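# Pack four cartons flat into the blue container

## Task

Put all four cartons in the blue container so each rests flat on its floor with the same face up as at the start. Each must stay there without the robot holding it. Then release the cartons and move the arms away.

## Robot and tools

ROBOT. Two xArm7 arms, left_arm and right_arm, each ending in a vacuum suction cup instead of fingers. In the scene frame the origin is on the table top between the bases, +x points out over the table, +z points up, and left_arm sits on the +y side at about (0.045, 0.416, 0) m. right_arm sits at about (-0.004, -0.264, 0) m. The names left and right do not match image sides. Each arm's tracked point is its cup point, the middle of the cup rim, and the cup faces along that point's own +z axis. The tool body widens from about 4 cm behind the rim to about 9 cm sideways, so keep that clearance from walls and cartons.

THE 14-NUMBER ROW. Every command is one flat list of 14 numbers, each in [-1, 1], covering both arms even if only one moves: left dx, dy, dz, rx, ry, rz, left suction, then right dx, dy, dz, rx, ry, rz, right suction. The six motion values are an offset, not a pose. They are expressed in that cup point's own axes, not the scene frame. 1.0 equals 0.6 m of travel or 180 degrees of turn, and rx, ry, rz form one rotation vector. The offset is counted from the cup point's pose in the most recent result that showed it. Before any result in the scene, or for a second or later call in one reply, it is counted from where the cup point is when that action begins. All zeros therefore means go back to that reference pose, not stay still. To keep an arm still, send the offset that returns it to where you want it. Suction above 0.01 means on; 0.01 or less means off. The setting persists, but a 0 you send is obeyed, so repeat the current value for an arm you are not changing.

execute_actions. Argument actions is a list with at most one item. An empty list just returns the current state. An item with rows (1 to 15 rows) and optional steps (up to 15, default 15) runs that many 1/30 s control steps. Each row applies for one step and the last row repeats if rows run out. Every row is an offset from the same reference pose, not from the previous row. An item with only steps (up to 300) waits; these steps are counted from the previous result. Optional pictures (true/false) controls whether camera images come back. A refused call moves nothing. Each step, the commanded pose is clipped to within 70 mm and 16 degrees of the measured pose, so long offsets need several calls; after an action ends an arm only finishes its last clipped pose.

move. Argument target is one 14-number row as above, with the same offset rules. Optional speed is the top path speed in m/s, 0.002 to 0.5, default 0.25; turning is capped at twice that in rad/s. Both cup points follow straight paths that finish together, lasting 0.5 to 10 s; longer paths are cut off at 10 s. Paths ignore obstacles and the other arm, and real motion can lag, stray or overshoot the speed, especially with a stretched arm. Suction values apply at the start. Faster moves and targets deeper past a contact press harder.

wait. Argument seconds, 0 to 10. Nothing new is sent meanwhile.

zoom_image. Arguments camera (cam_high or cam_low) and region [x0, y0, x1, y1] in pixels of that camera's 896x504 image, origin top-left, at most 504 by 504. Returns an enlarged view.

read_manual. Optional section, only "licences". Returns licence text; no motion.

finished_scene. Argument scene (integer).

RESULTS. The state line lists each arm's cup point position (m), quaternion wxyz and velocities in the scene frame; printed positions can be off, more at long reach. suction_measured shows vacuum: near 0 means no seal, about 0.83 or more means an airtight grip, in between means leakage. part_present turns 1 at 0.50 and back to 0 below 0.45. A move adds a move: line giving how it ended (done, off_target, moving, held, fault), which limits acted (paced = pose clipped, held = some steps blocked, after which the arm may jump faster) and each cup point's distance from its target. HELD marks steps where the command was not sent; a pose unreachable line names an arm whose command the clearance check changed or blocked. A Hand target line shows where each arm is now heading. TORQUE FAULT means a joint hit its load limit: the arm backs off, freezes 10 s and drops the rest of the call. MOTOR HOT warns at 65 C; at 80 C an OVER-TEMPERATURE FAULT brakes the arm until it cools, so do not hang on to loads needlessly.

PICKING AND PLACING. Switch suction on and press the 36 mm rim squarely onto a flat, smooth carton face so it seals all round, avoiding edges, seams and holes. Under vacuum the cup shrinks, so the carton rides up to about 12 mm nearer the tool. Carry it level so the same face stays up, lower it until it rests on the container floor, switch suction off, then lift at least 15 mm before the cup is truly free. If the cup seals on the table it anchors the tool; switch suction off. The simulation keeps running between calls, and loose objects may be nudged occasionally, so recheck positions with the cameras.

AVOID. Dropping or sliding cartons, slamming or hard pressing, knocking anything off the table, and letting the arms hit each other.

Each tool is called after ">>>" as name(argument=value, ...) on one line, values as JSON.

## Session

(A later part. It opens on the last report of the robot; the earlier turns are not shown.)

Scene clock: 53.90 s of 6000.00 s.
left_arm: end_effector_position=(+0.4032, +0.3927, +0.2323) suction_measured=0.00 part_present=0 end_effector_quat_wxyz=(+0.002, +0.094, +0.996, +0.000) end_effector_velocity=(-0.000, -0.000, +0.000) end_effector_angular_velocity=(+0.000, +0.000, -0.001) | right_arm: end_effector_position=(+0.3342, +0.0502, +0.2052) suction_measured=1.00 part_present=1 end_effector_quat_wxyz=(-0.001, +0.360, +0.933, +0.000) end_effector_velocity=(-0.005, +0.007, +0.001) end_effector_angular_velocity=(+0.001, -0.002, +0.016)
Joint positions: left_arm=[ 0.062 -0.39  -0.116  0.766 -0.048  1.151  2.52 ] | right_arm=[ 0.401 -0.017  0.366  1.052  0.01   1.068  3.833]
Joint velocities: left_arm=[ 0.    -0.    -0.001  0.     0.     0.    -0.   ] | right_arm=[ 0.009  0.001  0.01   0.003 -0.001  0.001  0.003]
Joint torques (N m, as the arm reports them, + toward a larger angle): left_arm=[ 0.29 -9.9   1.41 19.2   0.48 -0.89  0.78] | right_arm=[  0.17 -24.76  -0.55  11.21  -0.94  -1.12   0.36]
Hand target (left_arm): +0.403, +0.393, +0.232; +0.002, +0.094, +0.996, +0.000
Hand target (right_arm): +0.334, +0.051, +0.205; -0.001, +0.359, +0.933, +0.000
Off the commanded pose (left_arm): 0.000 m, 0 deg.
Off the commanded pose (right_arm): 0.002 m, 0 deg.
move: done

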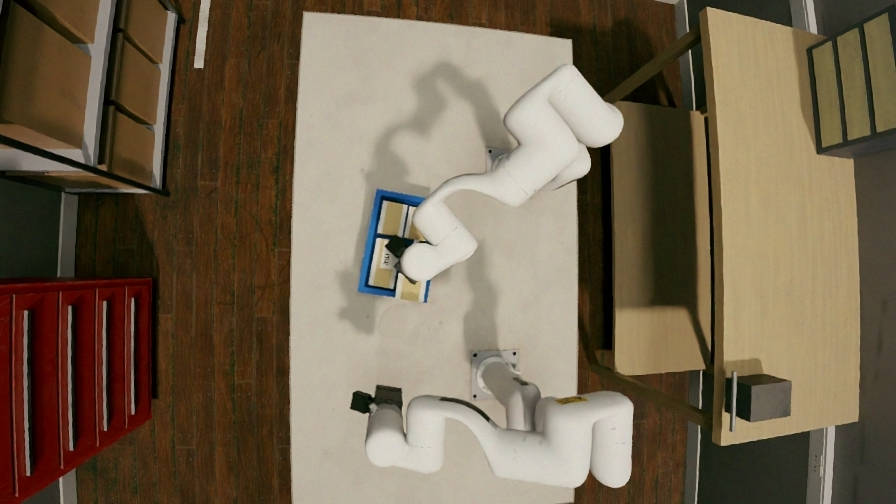

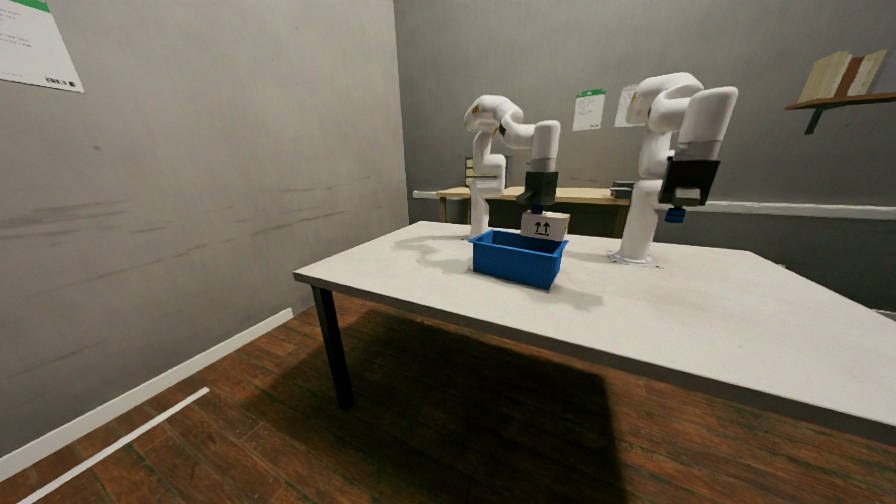

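>>> move(target=[0,0,0,0,0,0,0,-0.019,-0.031,0.03,0,0,0.006,1], speed=0.05)

>>> move(target=[0,0,0,0,0,0,0,0,0,0.09,0,0,0,1], speed=0.04)

>>> zoom_image(camera="cam_high", region=[340, 200, 460, 320])

Scene clock: 60.17 s of 6000.00 s.
left_arm: end_effector_position=(+0.4032, +0.3927, +0.2323) suction_measured=0.00 part_present=0 end_effector_quat_wxyz=(+0.002, +0.094, +0.996, +0.000) end_effector_velocity=(-0.000, +0.000, -0.000) end_effector_angular_velocity=(-0.000, +0.001, -0.000) | right_arm: end_effector_position=(+0.3303, +0.0289, +0.1874) suction_measured=1.00 part_present=1 end_effector_quat_wxyz=(-0.001, +0.368, +0.930, +0.000) end_effector_velocity=(-0.000, +0.001, +0.000) end_effector_angular_velocity=(+0.002, -0.002, +0.003)
Joint positions: left_arm=[ 0.062 -0.39  -0.116  0.766 -0.048  1.151  2.52 ] | right_arm=[ 0.386 -0.056  0.349  0.956  0.025  1.01   3.809]
Joint velocities: left_arm=[ 0.    -0.     0.    -0.     0.     0.001  0.001] | right_arm=[ 0.001 -0.001  0.001 -0.001  0.001 -0.002 -0.002]
Joint torques (N m, as the arm reports them, + toward a larger angle): left_arm=[  0.1  -10.3    0.79  18.98   0.65  -1.44   0.68] | right_arm=[  0.09 -23.22  -0.92  11.05  -1.31  -1.19   0.51]
Hand target (left_arm): +0.403, +0.393, +0.232; +0.002, +0.094, +0.996, +0.000
Hand target (right_arm): +0.330, +0.029, +0.187; -0.001, +0.368, +0.930, +0.000
Off the commanded pose (left_arm): 0.000 m, 0 deg.
Off the commanded pose (right_arm): 0.000 m, 0 deg.
After step 90, 2.40 s passed at rest.
move: done

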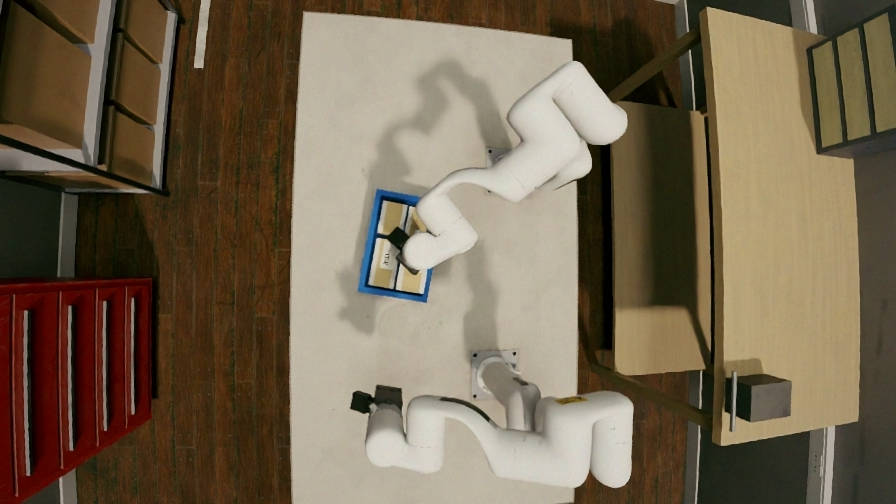

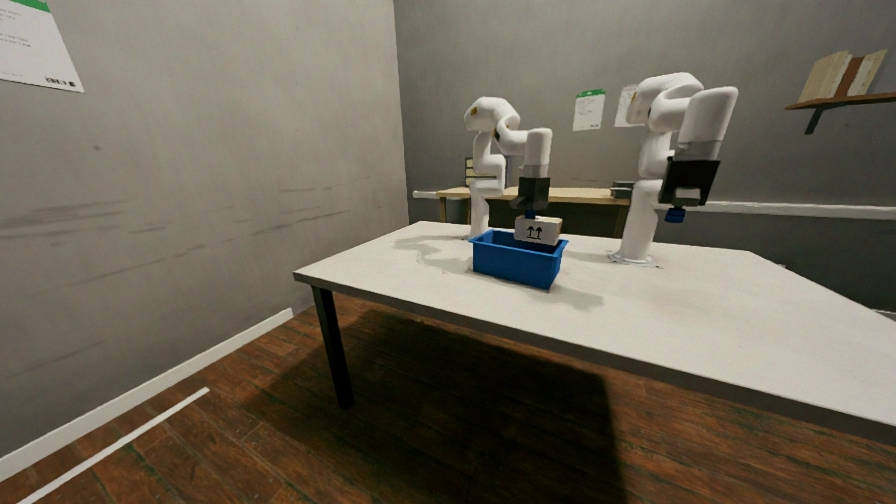

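Scene clock: 61.80 s of 6000.00 s.
left_arm: end_effector_position=(+0.4032, +0.3927, +0.2323) suction_measured=0.00 part_present=0 end_effector_quat_wxyz=(+0.002, +0.094, +0.996, +0.000) end_effector_velocity=(-0.000, -0.000, -0.000) end_effector_angular_velocity=(-0.001, +0.001, +0.001) | right_arm: end_effector_position=(+0.3303, +0.0289, +0.1336) suction_measured=1.00 part_present=1 end_effector_quat_wxyz=(-0.001, +0.368, +0.930, +0.000) end_effector_velocity=(+0.001, +0.001, +0.001) end_effector_angular_velocity=(+0.003, -0.004, +0.001)
Joint positions: left_arm=[ 0.062 -0.39  -0.116  0.766 -0.048  1.151  2.52 ] | right_arm=[ 0.388  0.024  0.353  0.875 -0.008  0.852  3.836]
Joint velocities: left_arm=[-0.    -0.    -0.    -0.    -0.001  0.001 -0.   ] | right_arm=[-0.001 -0.002  0.     0.001 -0.    -0.002 -0.001]
Joint torques (N m, as the arm reports them, + toward a larger angle): left_arm=[ -0.03 -10.61   1.08  19.3    0.09  -1.1    0.89] | right_arm=[  0.53 -24.5   -0.39  10.43  -1.09  -0.91   0.48]
Hand target (left_arm): +0.403, +0.393, +0.232; +0.002, +0.094, +0.996, +0.000
Hand target (right_arm): +0.330, +0.029, +0.133; -0.001, +0.368, +0.930, +0.000
Off the commanded pose (left_arm): 0.000 m, 0 deg.
Off the commanded pose (right_arm): 0.000 m, 0 deg.
move: done

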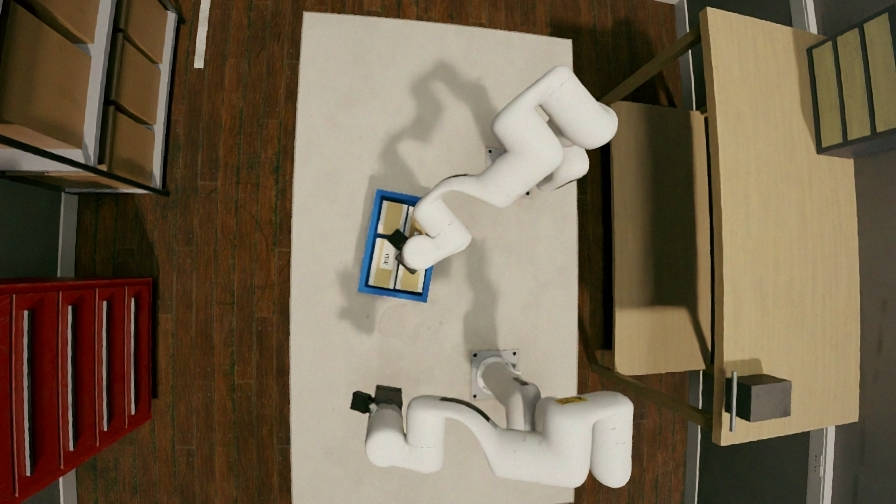

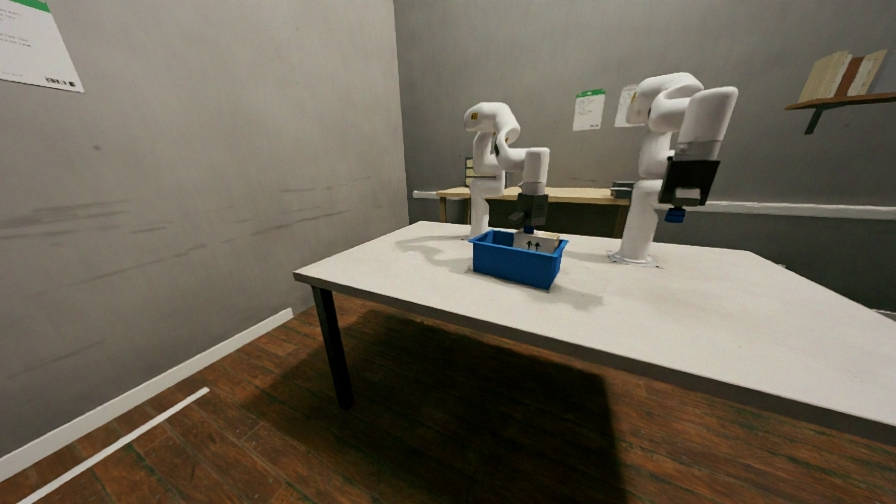

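Region (340, 200, 460, 320) of cam_high's 896x504 image, scaled by 4.200, with more detail than that image has.

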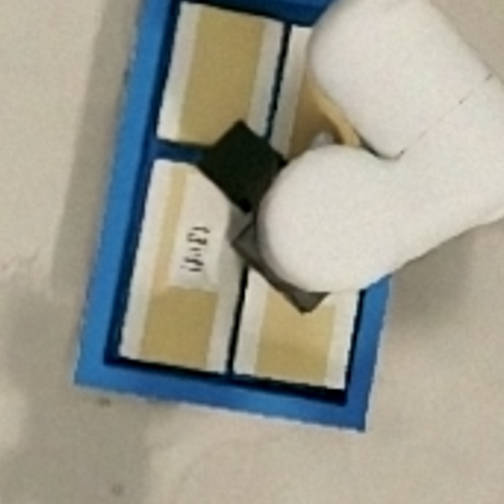

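>>> move(target=[0,0,0,0,0,0,0,0,0,0.095,0,0,0,1], speed=0.025)

>>> zoom_image(camera="cam_low", region=[430, 160, 630, 310])

>>> move(target=[0,0,0,0,0,0,0,0,0,0.032,0,0,0,1], speed=0.012)

Scene clock: 67.73 s of 6000.00 s.
left_arm: end_effector_position=(+0.4032, +0.3927, +0.2323) suction_measured=0.00 part_present=0 end_effector_quat_wxyz=(+0.002, +0.094, +0.996, +0.000) end_effector_velocity=(-0.000, +0.000, -0.000) end_effector_angular_velocity=(+0.001, +0.001, +0.000) | right_arm: end_effector_position=(+0.3306, +0.0291, +0.0771) suction_measured=1.00 part_present=1 end_effector_quat_wxyz=(-0.001, +0.368, +0.930, +0.001) end_effector_velocity=(-0.000, -0.000, -0.000) end_effector_angular_velocity=(-0.001, -0.000, -0.002)
Joint positions: left_arm=[ 0.062 -0.39  -0.116  0.766 -0.048  1.151  2.52 ] | right_arm=[ 0.395  0.141  0.345  0.82  -0.072  0.688  3.883]
Joint velocities: left_arm=[ 0.    -0.    -0.    -0.001  0.001 -0.    -0.001] | right_arm=[-0.     0.     0.    -0.001 -0.001 -0.001  0.003]
Joint torques (N m, as the arm reports them, + toward a larger angle): left_arm=[ -0.1  -10.01   1.04  18.92   0.08  -1.38   0.74] | right_arm=[  0.57 -24.02   0.22   8.6   -1.19  -0.97   0.43]
Hand target (left_arm): +0.403, +0.393, +0.232; +0.002, +0.094, +0.996, +0.000
Hand target (right_arm): +0.330, +0.029, +0.077; -0.001, +0.368, +0.930, +0.000
Off the commanded pose (left_arm): 0.000 m, 0 deg.
Off the commanded pose (right_arm): 0.001 m, 0 deg.
After step 90, 0.40 s passed at rest.
move: done

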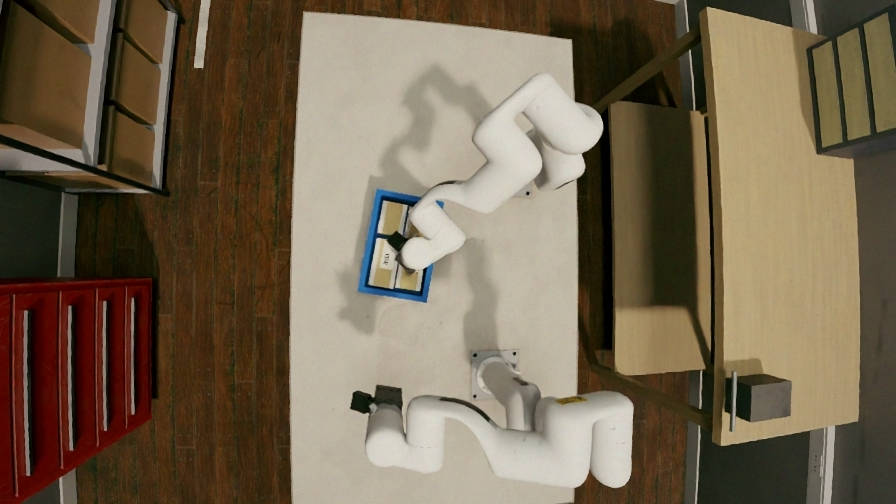

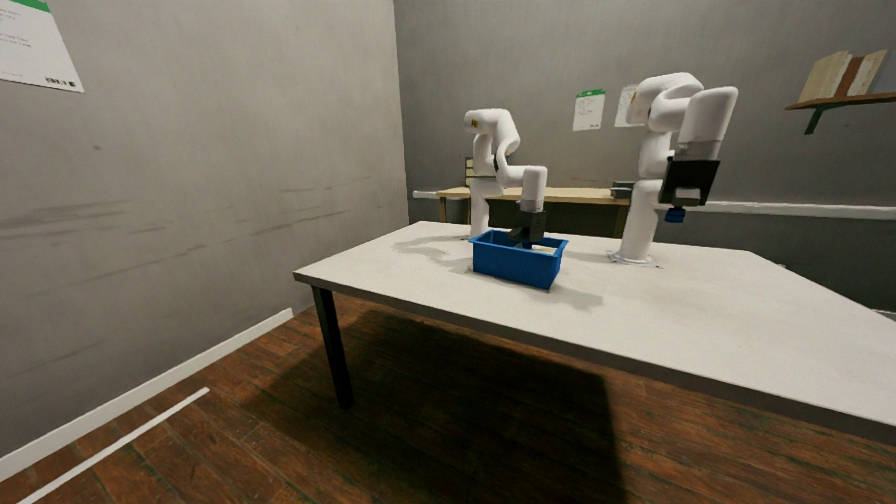

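Region (430, 160, 630, 310) of cam_low's 896x504 image, scaled by 2.520, with more detail than that image has; it fills the top 378 rows of this view, and the rest is white.

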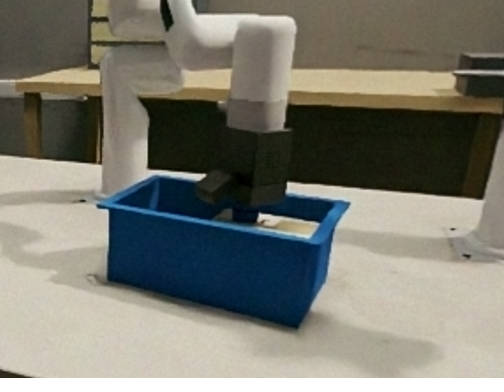

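Scene clock: 69.57 s of 6000.00 s.
left_arm: end_effector_position=(+0.4032, +0.3927, +0.2323) suction_measured=0.00 part_present=0 end_effector_quat_wxyz=(+0.002, +0.094, +0.996, +0.000) end_effector_velocity=(+0.000, -0.000, +0.000) end_effector_angular_velocity=(+0.001, -0.001, -0.000) | right_arm: end_effector_position=(+0.3403, +0.0354, +0.0740) suction_measured=1.00 part_present=1 end_effector_quat_wxyz=(+0.012, +0.369, +0.929, +0.016) end_effector_velocity=(+0.001, +0.000, +0.001) end_effector_angular_velocity=(-0.000, -0.003, +0.002)
Joint positions: left_arm=[ 0.062 -0.39  -0.116  0.766 -0.048  1.151  2.52 ] | right_arm=[ 0.402  0.16   0.337  0.823 -0.099  0.636  3.902]
Joint velocities: left_arm=[ 0.     0.    -0.001  0.001  0.    -0.    -0.001] | right_arm=[ 0.005 -0.    -0.004  0.002 -0.002 -0.001 -0.001]
Joint torques (N m, as the arm reports them, + toward a larger angle): left_arm=[ -0.1  -10.12   0.7   18.96   0.47  -1.11   0.81] | right_arm=[-2.01 21.84 -3.1  -4.56 -1.78 -0.63  0.39]
Hand target (left_arm): +0.403, +0.393, +0.232; +0.002, +0.094, +0.996, +0.000
Hand target (right_arm): +0.330, +0.029, +0.059; -0.000, +0.368, +0.930, +0.001
Off the commanded pose (left_arm): 0.000 m, 0 deg.
Off the commanded pose (right_arm): 0.020 m, 2 deg.
move: off_target (right_arm)

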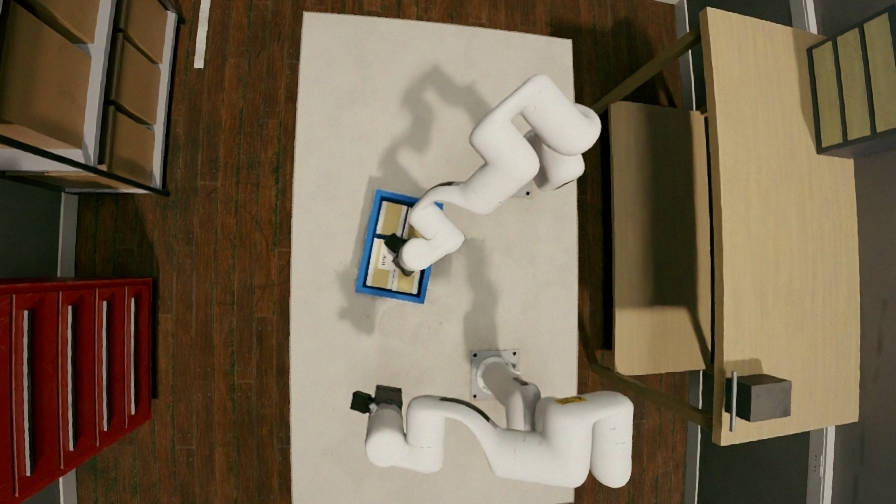

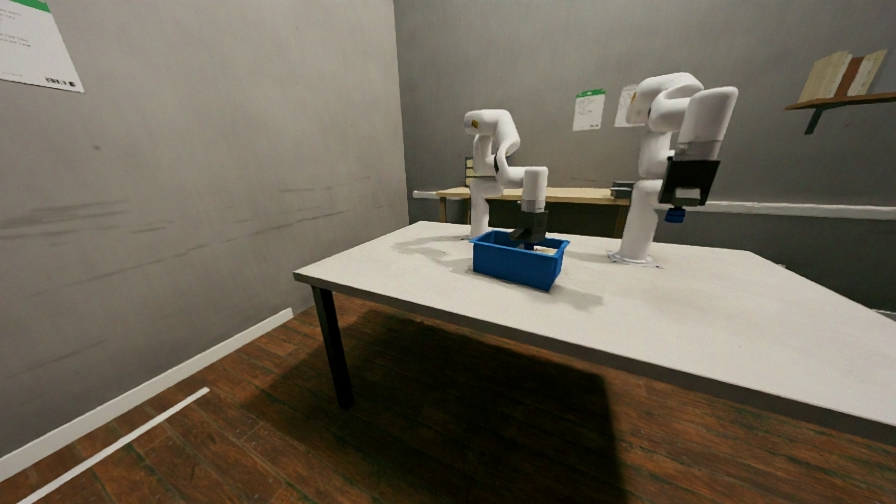

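>>> move(target=[0,0,0,0,0,0,0,0,0,-0.006,0,0,0,1], speed=0.02)

>>> zoom_image(camera="cam_low", region=[460, 190, 580, 280])

>>> zoom_image(camera="cam_high", region=[340, 200, 460, 320])

Scene clock: 74.03 s of 6000.00 s.
left_arm: end_effector_position=(+0.4032, +0.3927, +0.2323) suction_measured=0.00 part_present=0 end_effector_quat_wxyz=(+0.002, +0.094, +0.996, +0.000) end_effector_velocity=(-0.000, -0.000, +0.000) end_effector_angular_velocity=(-0.000, +0.000, +0.001) | right_arm: end_effector_position=(+0.3403, +0.0337, +0.0764) suction_measured=1.00 part_present=1 end_effector_quat_wxyz=(+0.011, +0.370, +0.929, +0.014) end_effector_velocity=(-0.001, +0.001, +0.001) end_effector_angular_velocity=(-0.002, +0.000, +0.004)
Joint positions: left_arm=[ 0.062 -0.39  -0.116  0.766 -0.048  1.151  2.52 ] | right_arm=[ 0.402  0.153  0.334  0.824 -0.093  0.646  3.898]
Joint velocities: left_arm=[-0.    -0.    -0.     0.    -0.001  0.    -0.001] | right_arm=[ 0.004 -0.003 -0.     0.001  0.     0.005 -0.001]
Joint torques (N m, as the arm reports them, + toward a larger angle): left_arm=[ -0.79 -10.37   0.63  19.24   0.29  -1.19   0.73] | right_arm=[  0.25 -16.34  -0.4    4.16  -1.47   1.22   0.27]
Hand target (left_arm): +0.403, +0.393, +0.232; +0.002, +0.094, +0.996, +0.000
Hand target (right_arm): +0.340, +0.035, +0.078; +0.012, +0.369, +0.929, +0.016
Off the commanded pose (left_arm): 0.000 m, 0 deg.
Off the commanded pose (right_arm): 0.002 m, 0 deg.
After step 90, 0.77 s passed at rest.
move: done

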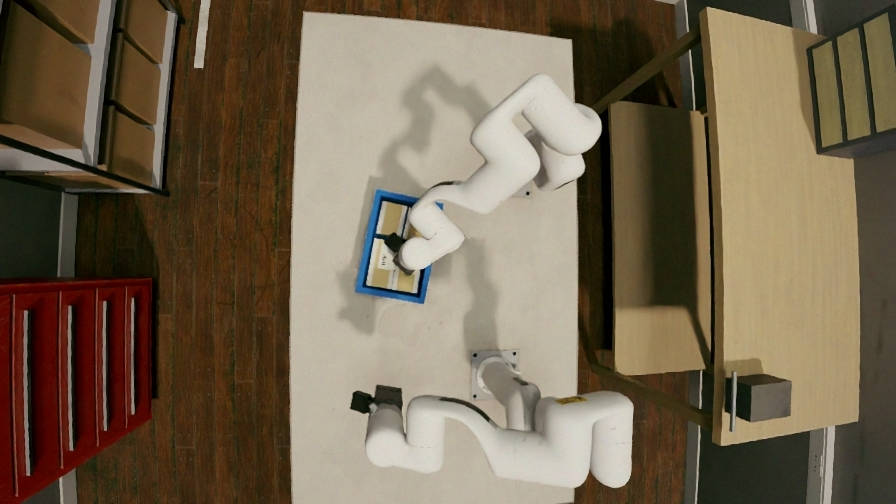

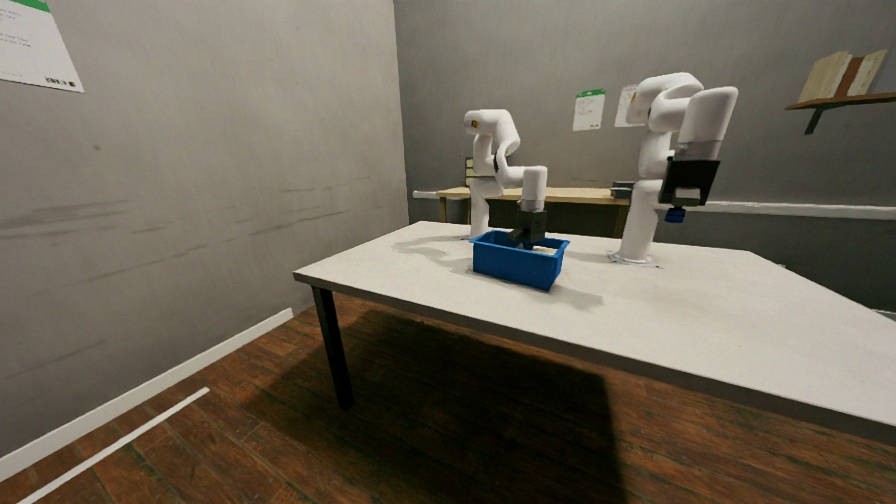

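Region (460, 190, 580, 280) of cam_low's 896x504 image, scaled by 4.200, with more detail than that image has; it fills the top 378 rows of this view, and the rest is white.

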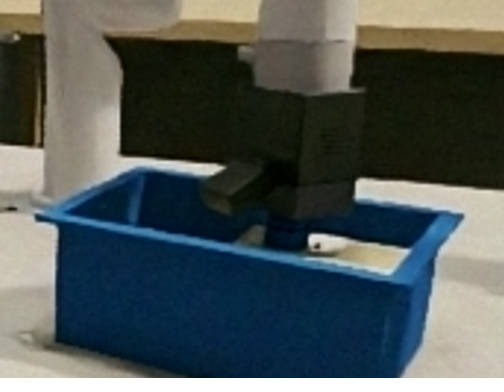

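Region (340, 200, 460, 320) of cam_high's 896x504 image, scaled by 4.200, with more detail than that image has.

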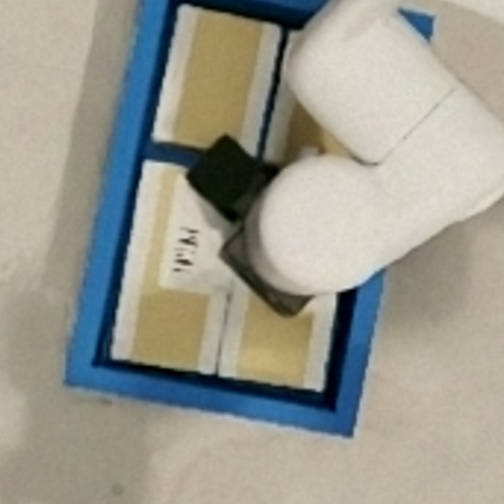

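>>> move(target=[0,0,0,0,0,0,0,0,0,-0.19,0.011,0.003,0.006,1], speed=0.06)

>>> move(target=[0,0,0,0,0,0,0,-0.38,-0.4,0,0,0,0,1], speed=0.25)

>>> move(target=[0,0,0,0,0,0,0,0,0,0.19,0,0,0,1], speed=0.12)

>>> move(target=[0,0,0,0,0,0,0,0,0,0.027,0,0,0,1], speed=0.012)

>>> zoom_image(camera="cam_low", region=[400, 180, 560, 290])

>>> zoom_image(camera="cam_high", region=[340, 110, 480, 320])

Scene clock: 84.50 s of 6000.00 s.
left_arm: end_effector_position=(+0.4032, +0.3927, +0.2323) suction_measured=0.00 part_present=0 end_effector_quat_wxyz=(+0.002, +0.094, +0.996, +0.000) end_effector_velocity=(-0.000, -0.000, -0.000) end_effector_angular_velocity=(-0.001, +0.001, -0.000) | right_arm: end_effector_position=(+0.3366, +0.0318, +0.1901) suction_measured=1.00 part_present=1 end_effector_quat_wxyz=(-0.000, +0.378, +0.926, +0.000) end_effector_velocity=(-0.001, -0.001, -0.002) end_effector_angular_velocity=(-0.004, +0.005, -0.001)
Joint positions: left_arm=[ 0.062 -0.39  -0.116  0.766 -0.048  1.151  2.52 ] | right_arm=[ 0.391 -0.037  0.342  0.984  0.015  1.019  3.835]
Joint velocities: left_arm=[-0.    -0.    -0.    -0.    -0.001  0.001  0.   ] | right_arm=[-0.001  0.002 -0.    -0.002 -0.     0.003 -0.   ]
Joint torques (N m, as the arm reports them, + toward a larger angle): left_arm=[-0.69 -8.44  0.96 19.16  0.09 -1.25  0.73] | right_arm=[  0.61 -24.36  -0.72  11.33  -1.04  -1.26   0.5 ]
Hand target (left_arm): +0.403, +0.393, +0.232; +0.002, +0.094, +0.996, +0.000
Hand target (right_arm): +0.337, +0.032, +0.190; -0.000, +0.378, +0.926, +0.000
Off the commanded pose (left_arm): 0.000 m, 0 deg.
Off the commanded pose (right_arm): 0.000 m, 0 deg.
After step 90, 5.27 s passed at rest.
move: done

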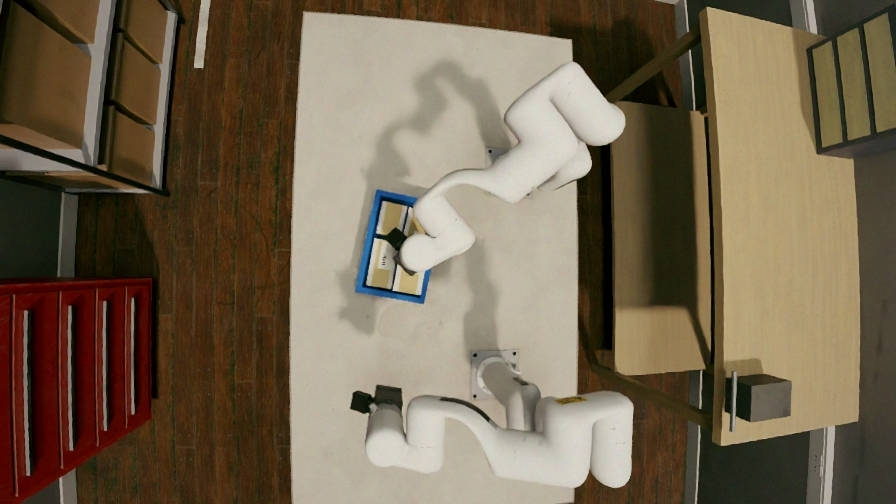

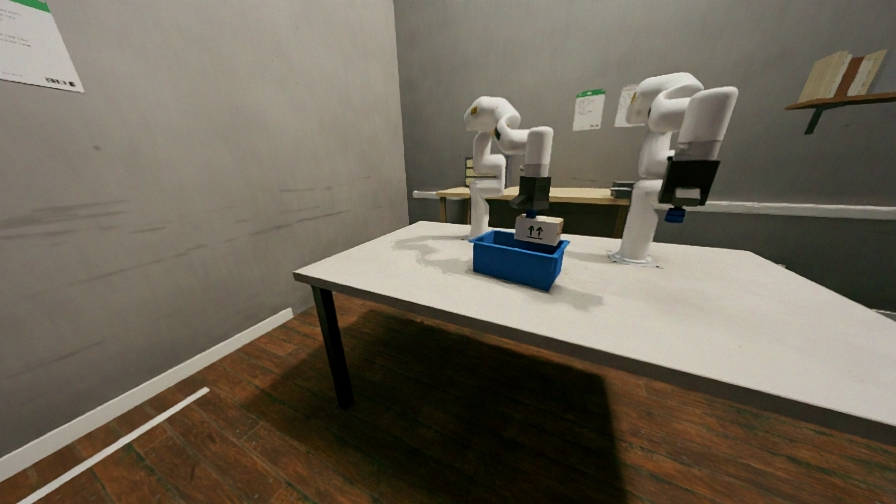

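Scene clock: 86.23 s of 6000.00 s.
left_arm: end_effector_position=(+0.4032, +0.3927, +0.2323) suction_measured=0.00 part_present=0 end_effector_quat_wxyz=(+0.002, +0.094, +0.996, +0.000) end_effector_velocity=(-0.000, -0.000, -0.000) end_effector_angular_velocity=(-0.000, +0.001, -0.001) | right_arm: end_effector_position=(+0.3326, -0.2987, +0.1905) suction_measured=1.00 part_present=1 end_effector_quat_wxyz=(+0.000, +0.378, +0.926, +0.000) end_effector_velocity=(+0.000, -0.003, +0.000) end_effector_angular_velocity=(+0.001, -0.001, -0.002)
Joint positions: left_arm=[ 0.062 -0.39  -0.116  0.766 -0.048  1.151  2.52 ] | right_arm=[ 0.068 -0.428 -0.14   0.615 -0.067  1.039  3.084]
Joint velocities: left_arm=[-0.     0.    -0.    -0.    -0.     0.001  0.001] | right_arm=[-0.004 -0.    -0.004  0.001 -0.001 -0.    -0.006]
Joint torques (N m, as the arm reports them, + toward a larger angle): left_arm=[  0.38 -10.28   1.1   18.92   0.66  -1.39   0.39] | right_arm=[  0.13 -13.09   0.53  11.04  -1.05  -1.16   0.27]
Hand target (left_arm): +0.403, +0.393, +0.232; +0.002, +0.094, +0.996, +0.000
Hand target (right_arm): +0.333, -0.299, +0.191; +0.000, +0.378, +0.926, +0.000
Off the commanded pose (left_arm): 0.000 m, 0 deg.
Off the commanded pose (right_arm): 0.002 m, 0 deg.
move: done

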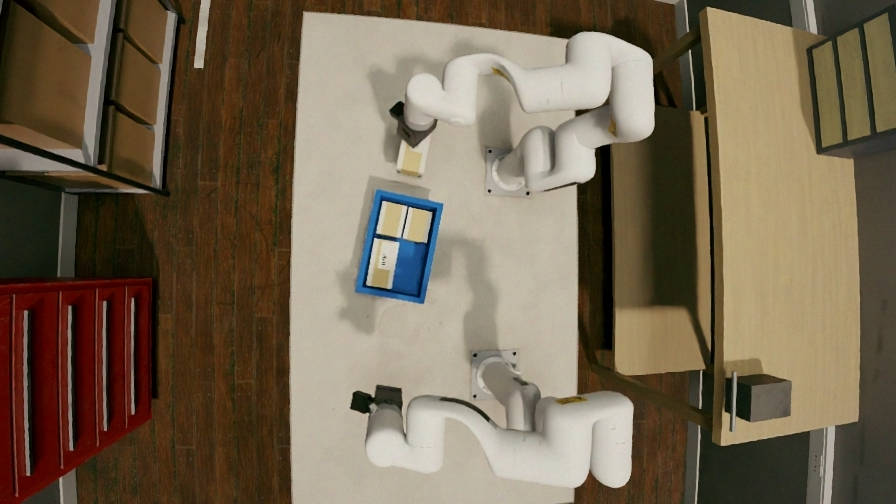

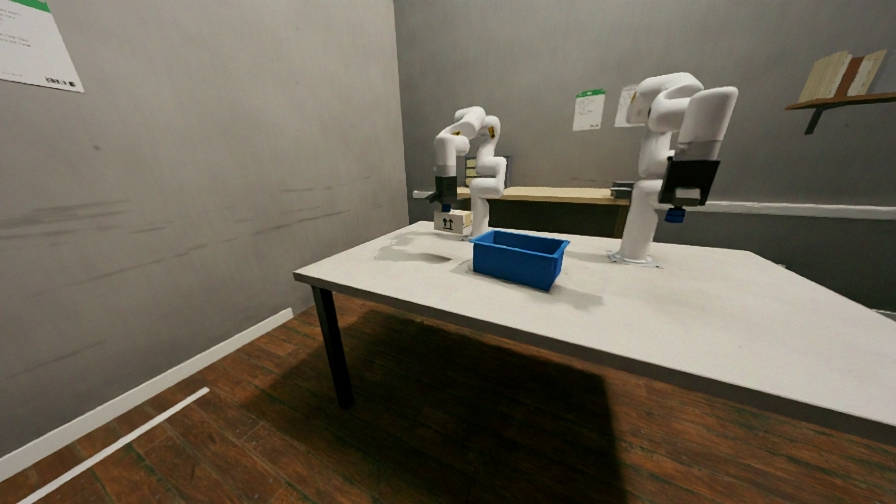

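Scene clock: 87.60 s of 6000.00 s.
left_arm: end_effector_position=(+0.4032, +0.3927, +0.2323) suction_measured=0.00 part_present=0 end_effector_quat_wxyz=(+0.002, +0.094, +0.996, +0.000) end_effector_velocity=(+0.000, +0.000, -0.000) end_effector_angular_velocity=(-0.002, -0.000, +0.003) | right_arm: end_effector_position=(+0.3328, -0.2991, +0.0769) suction_measured=1.00 part_present=1 end_effector_quat_wxyz=(+0.001, +0.378, +0.926, +0.000) end_effector_velocity=(-0.002, -0.000, -0.002) end_effector_angular_velocity=(-0.001, +0.005, +0.000)
Joint positions: left_arm=[ 0.062 -0.39  -0.116  0.766 -0.048  1.151  2.52 ] | right_arm=[ 0.074 -0.192 -0.164  0.445 -0.053  0.634  3.066]
Joint velocities: left_arm=[ 0.    -0.     0.001 -0.    -0.001 -0.001 -0.001] | right_arm=[-0.     0.003  0.    -0.003 -0.002 -0.001  0.001]
Joint torques (N m, as the arm reports them, + toward a larger angle): left_arm=[  0.31 -10.67   0.81  18.73   0.45  -1.36   0.62] | right_arm=[  0.49 -16.51  -0.21   9.1   -1.29  -1.09   0.23]
Hand target (left_arm): +0.403, +0.393, +0.232; +0.002, +0.094, +0.996, +0.000
Hand target (right_arm): +0.332, -0.299, +0.076; +0.000, +0.378, +0.926, -0.000
Off the commanded pose (left_arm): 0.000 m, 0 deg.
Off the commanded pose (right_arm): 0.001 m, 0 deg.
move: done

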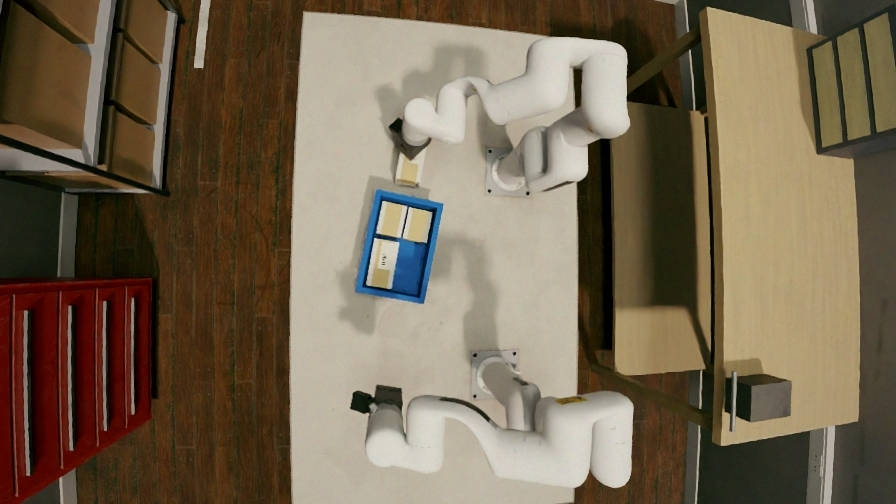

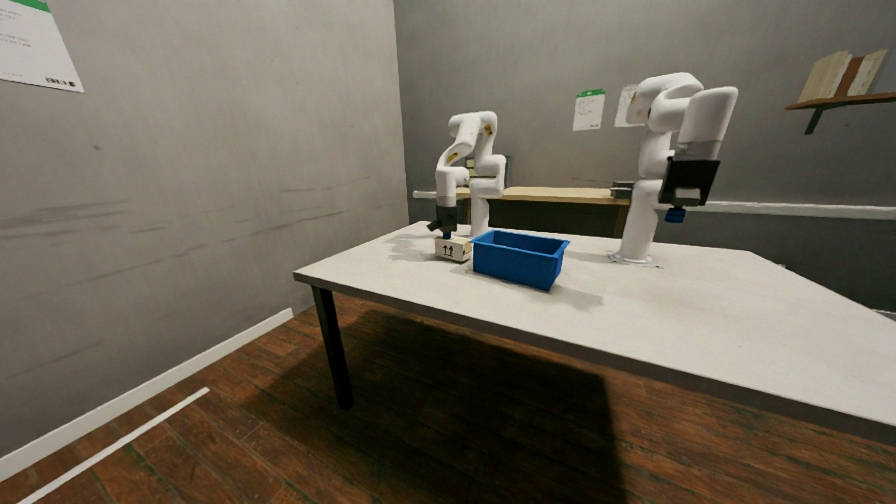

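Scene clock: 89.17 s of 6000.00 s.
left_arm: end_effector_position=(+0.4032, +0.3927, +0.2323) suction_measured=0.00 part_present=0 end_effector_quat_wxyz=(+0.002, +0.094, +0.996, +0.000) end_effector_velocity=(+0.000, -0.000, +0.000) end_effector_angular_velocity=(-0.000, -0.001, +0.000) | right_arm: end_effector_position=(+0.3362, -0.2993, +0.0637) suction_measured=1.00 part_present=1 end_effector_quat_wxyz=(+0.005, +0.378, +0.926, +0.002) end_effector_velocity=(-0.001, +0.000, -0.002) end_effector_angular_velocity=(+0.001, +0.003, -0.001)
Joint positions: left_arm=[ 0.062 -0.39  -0.116  0.766 -0.048  1.151  2.52 ] | right_arm=[ 0.077 -0.146 -0.167  0.438 -0.044  0.571  3.059]
Joint velocities: left_arm=[ 0.     0.    -0.     0.001  0.    -0.    -0.   ] | right_arm=[-0.     0.004 -0.    -0.003  0.003 -0.004 -0.001]
Joint torques (N m, as the arm reports them, + toward a larger angle): left_arm=[-0.12 -9.75  0.56 19.07  0.4  -1.    0.63] | right_arm=[ 0.17  1.88 -0.47  1.47 -1.05  0.19  0.47]
Hand target (left_arm): +0.403, +0.393, +0.232; +0.002, +0.094, +0.996, +0.000
Hand target (right_arm): +0.333, -0.299, +0.061; +0.001, +0.378, +0.926, +0.000
Off the commanded pose (left_arm): 0.000 m, 0 deg.
Off the commanded pose (right_arm): 0.005 m, 1 deg.
move: off_target (right_arm)

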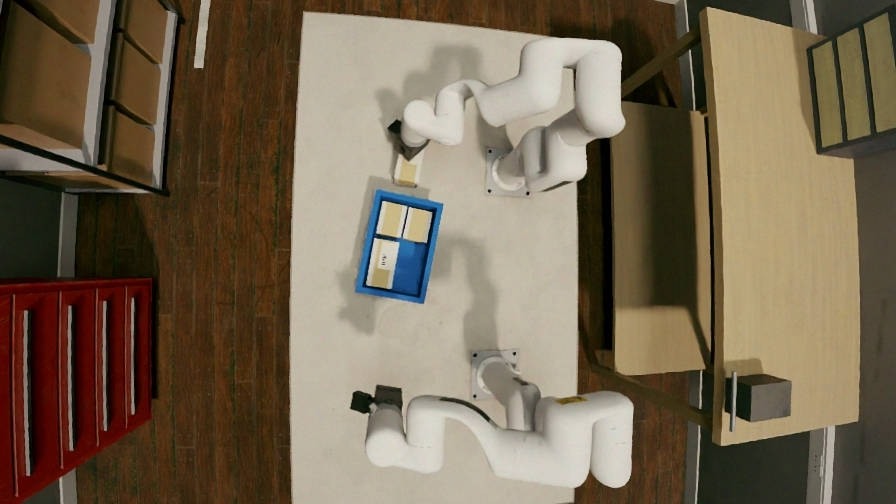

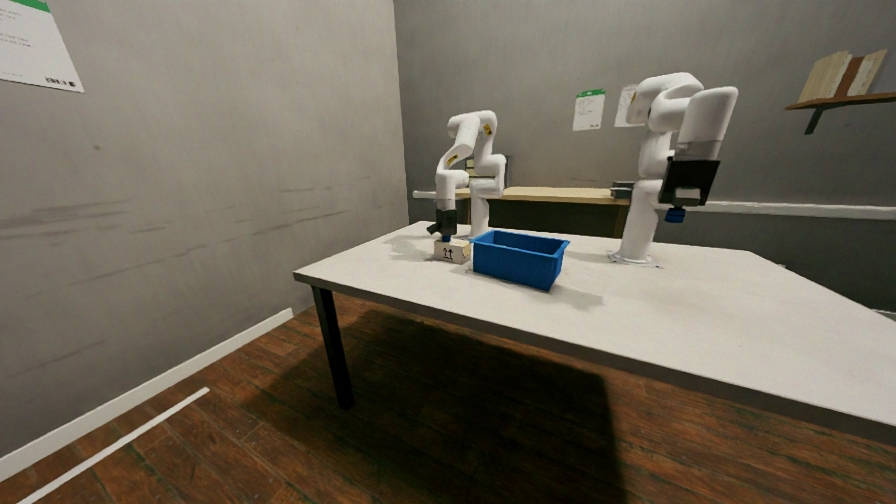

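Region (400, 180, 560, 290) of cam_low's 896x504 image, scaled by 3.150, with more detail than that image has; it fills the top 346 rows of this view, and the rest is white.

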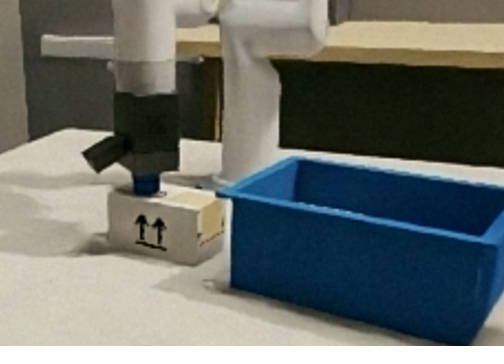

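Region (340, 110, 480, 320) of cam_high's 896x504 image, scaled by 2.400, with more detail than that image has.

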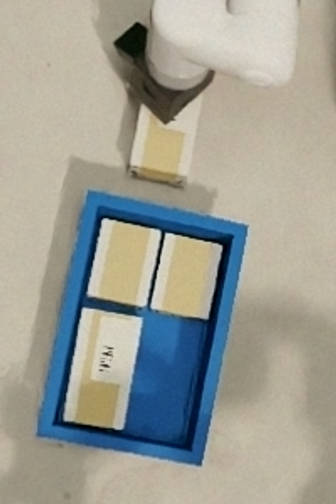

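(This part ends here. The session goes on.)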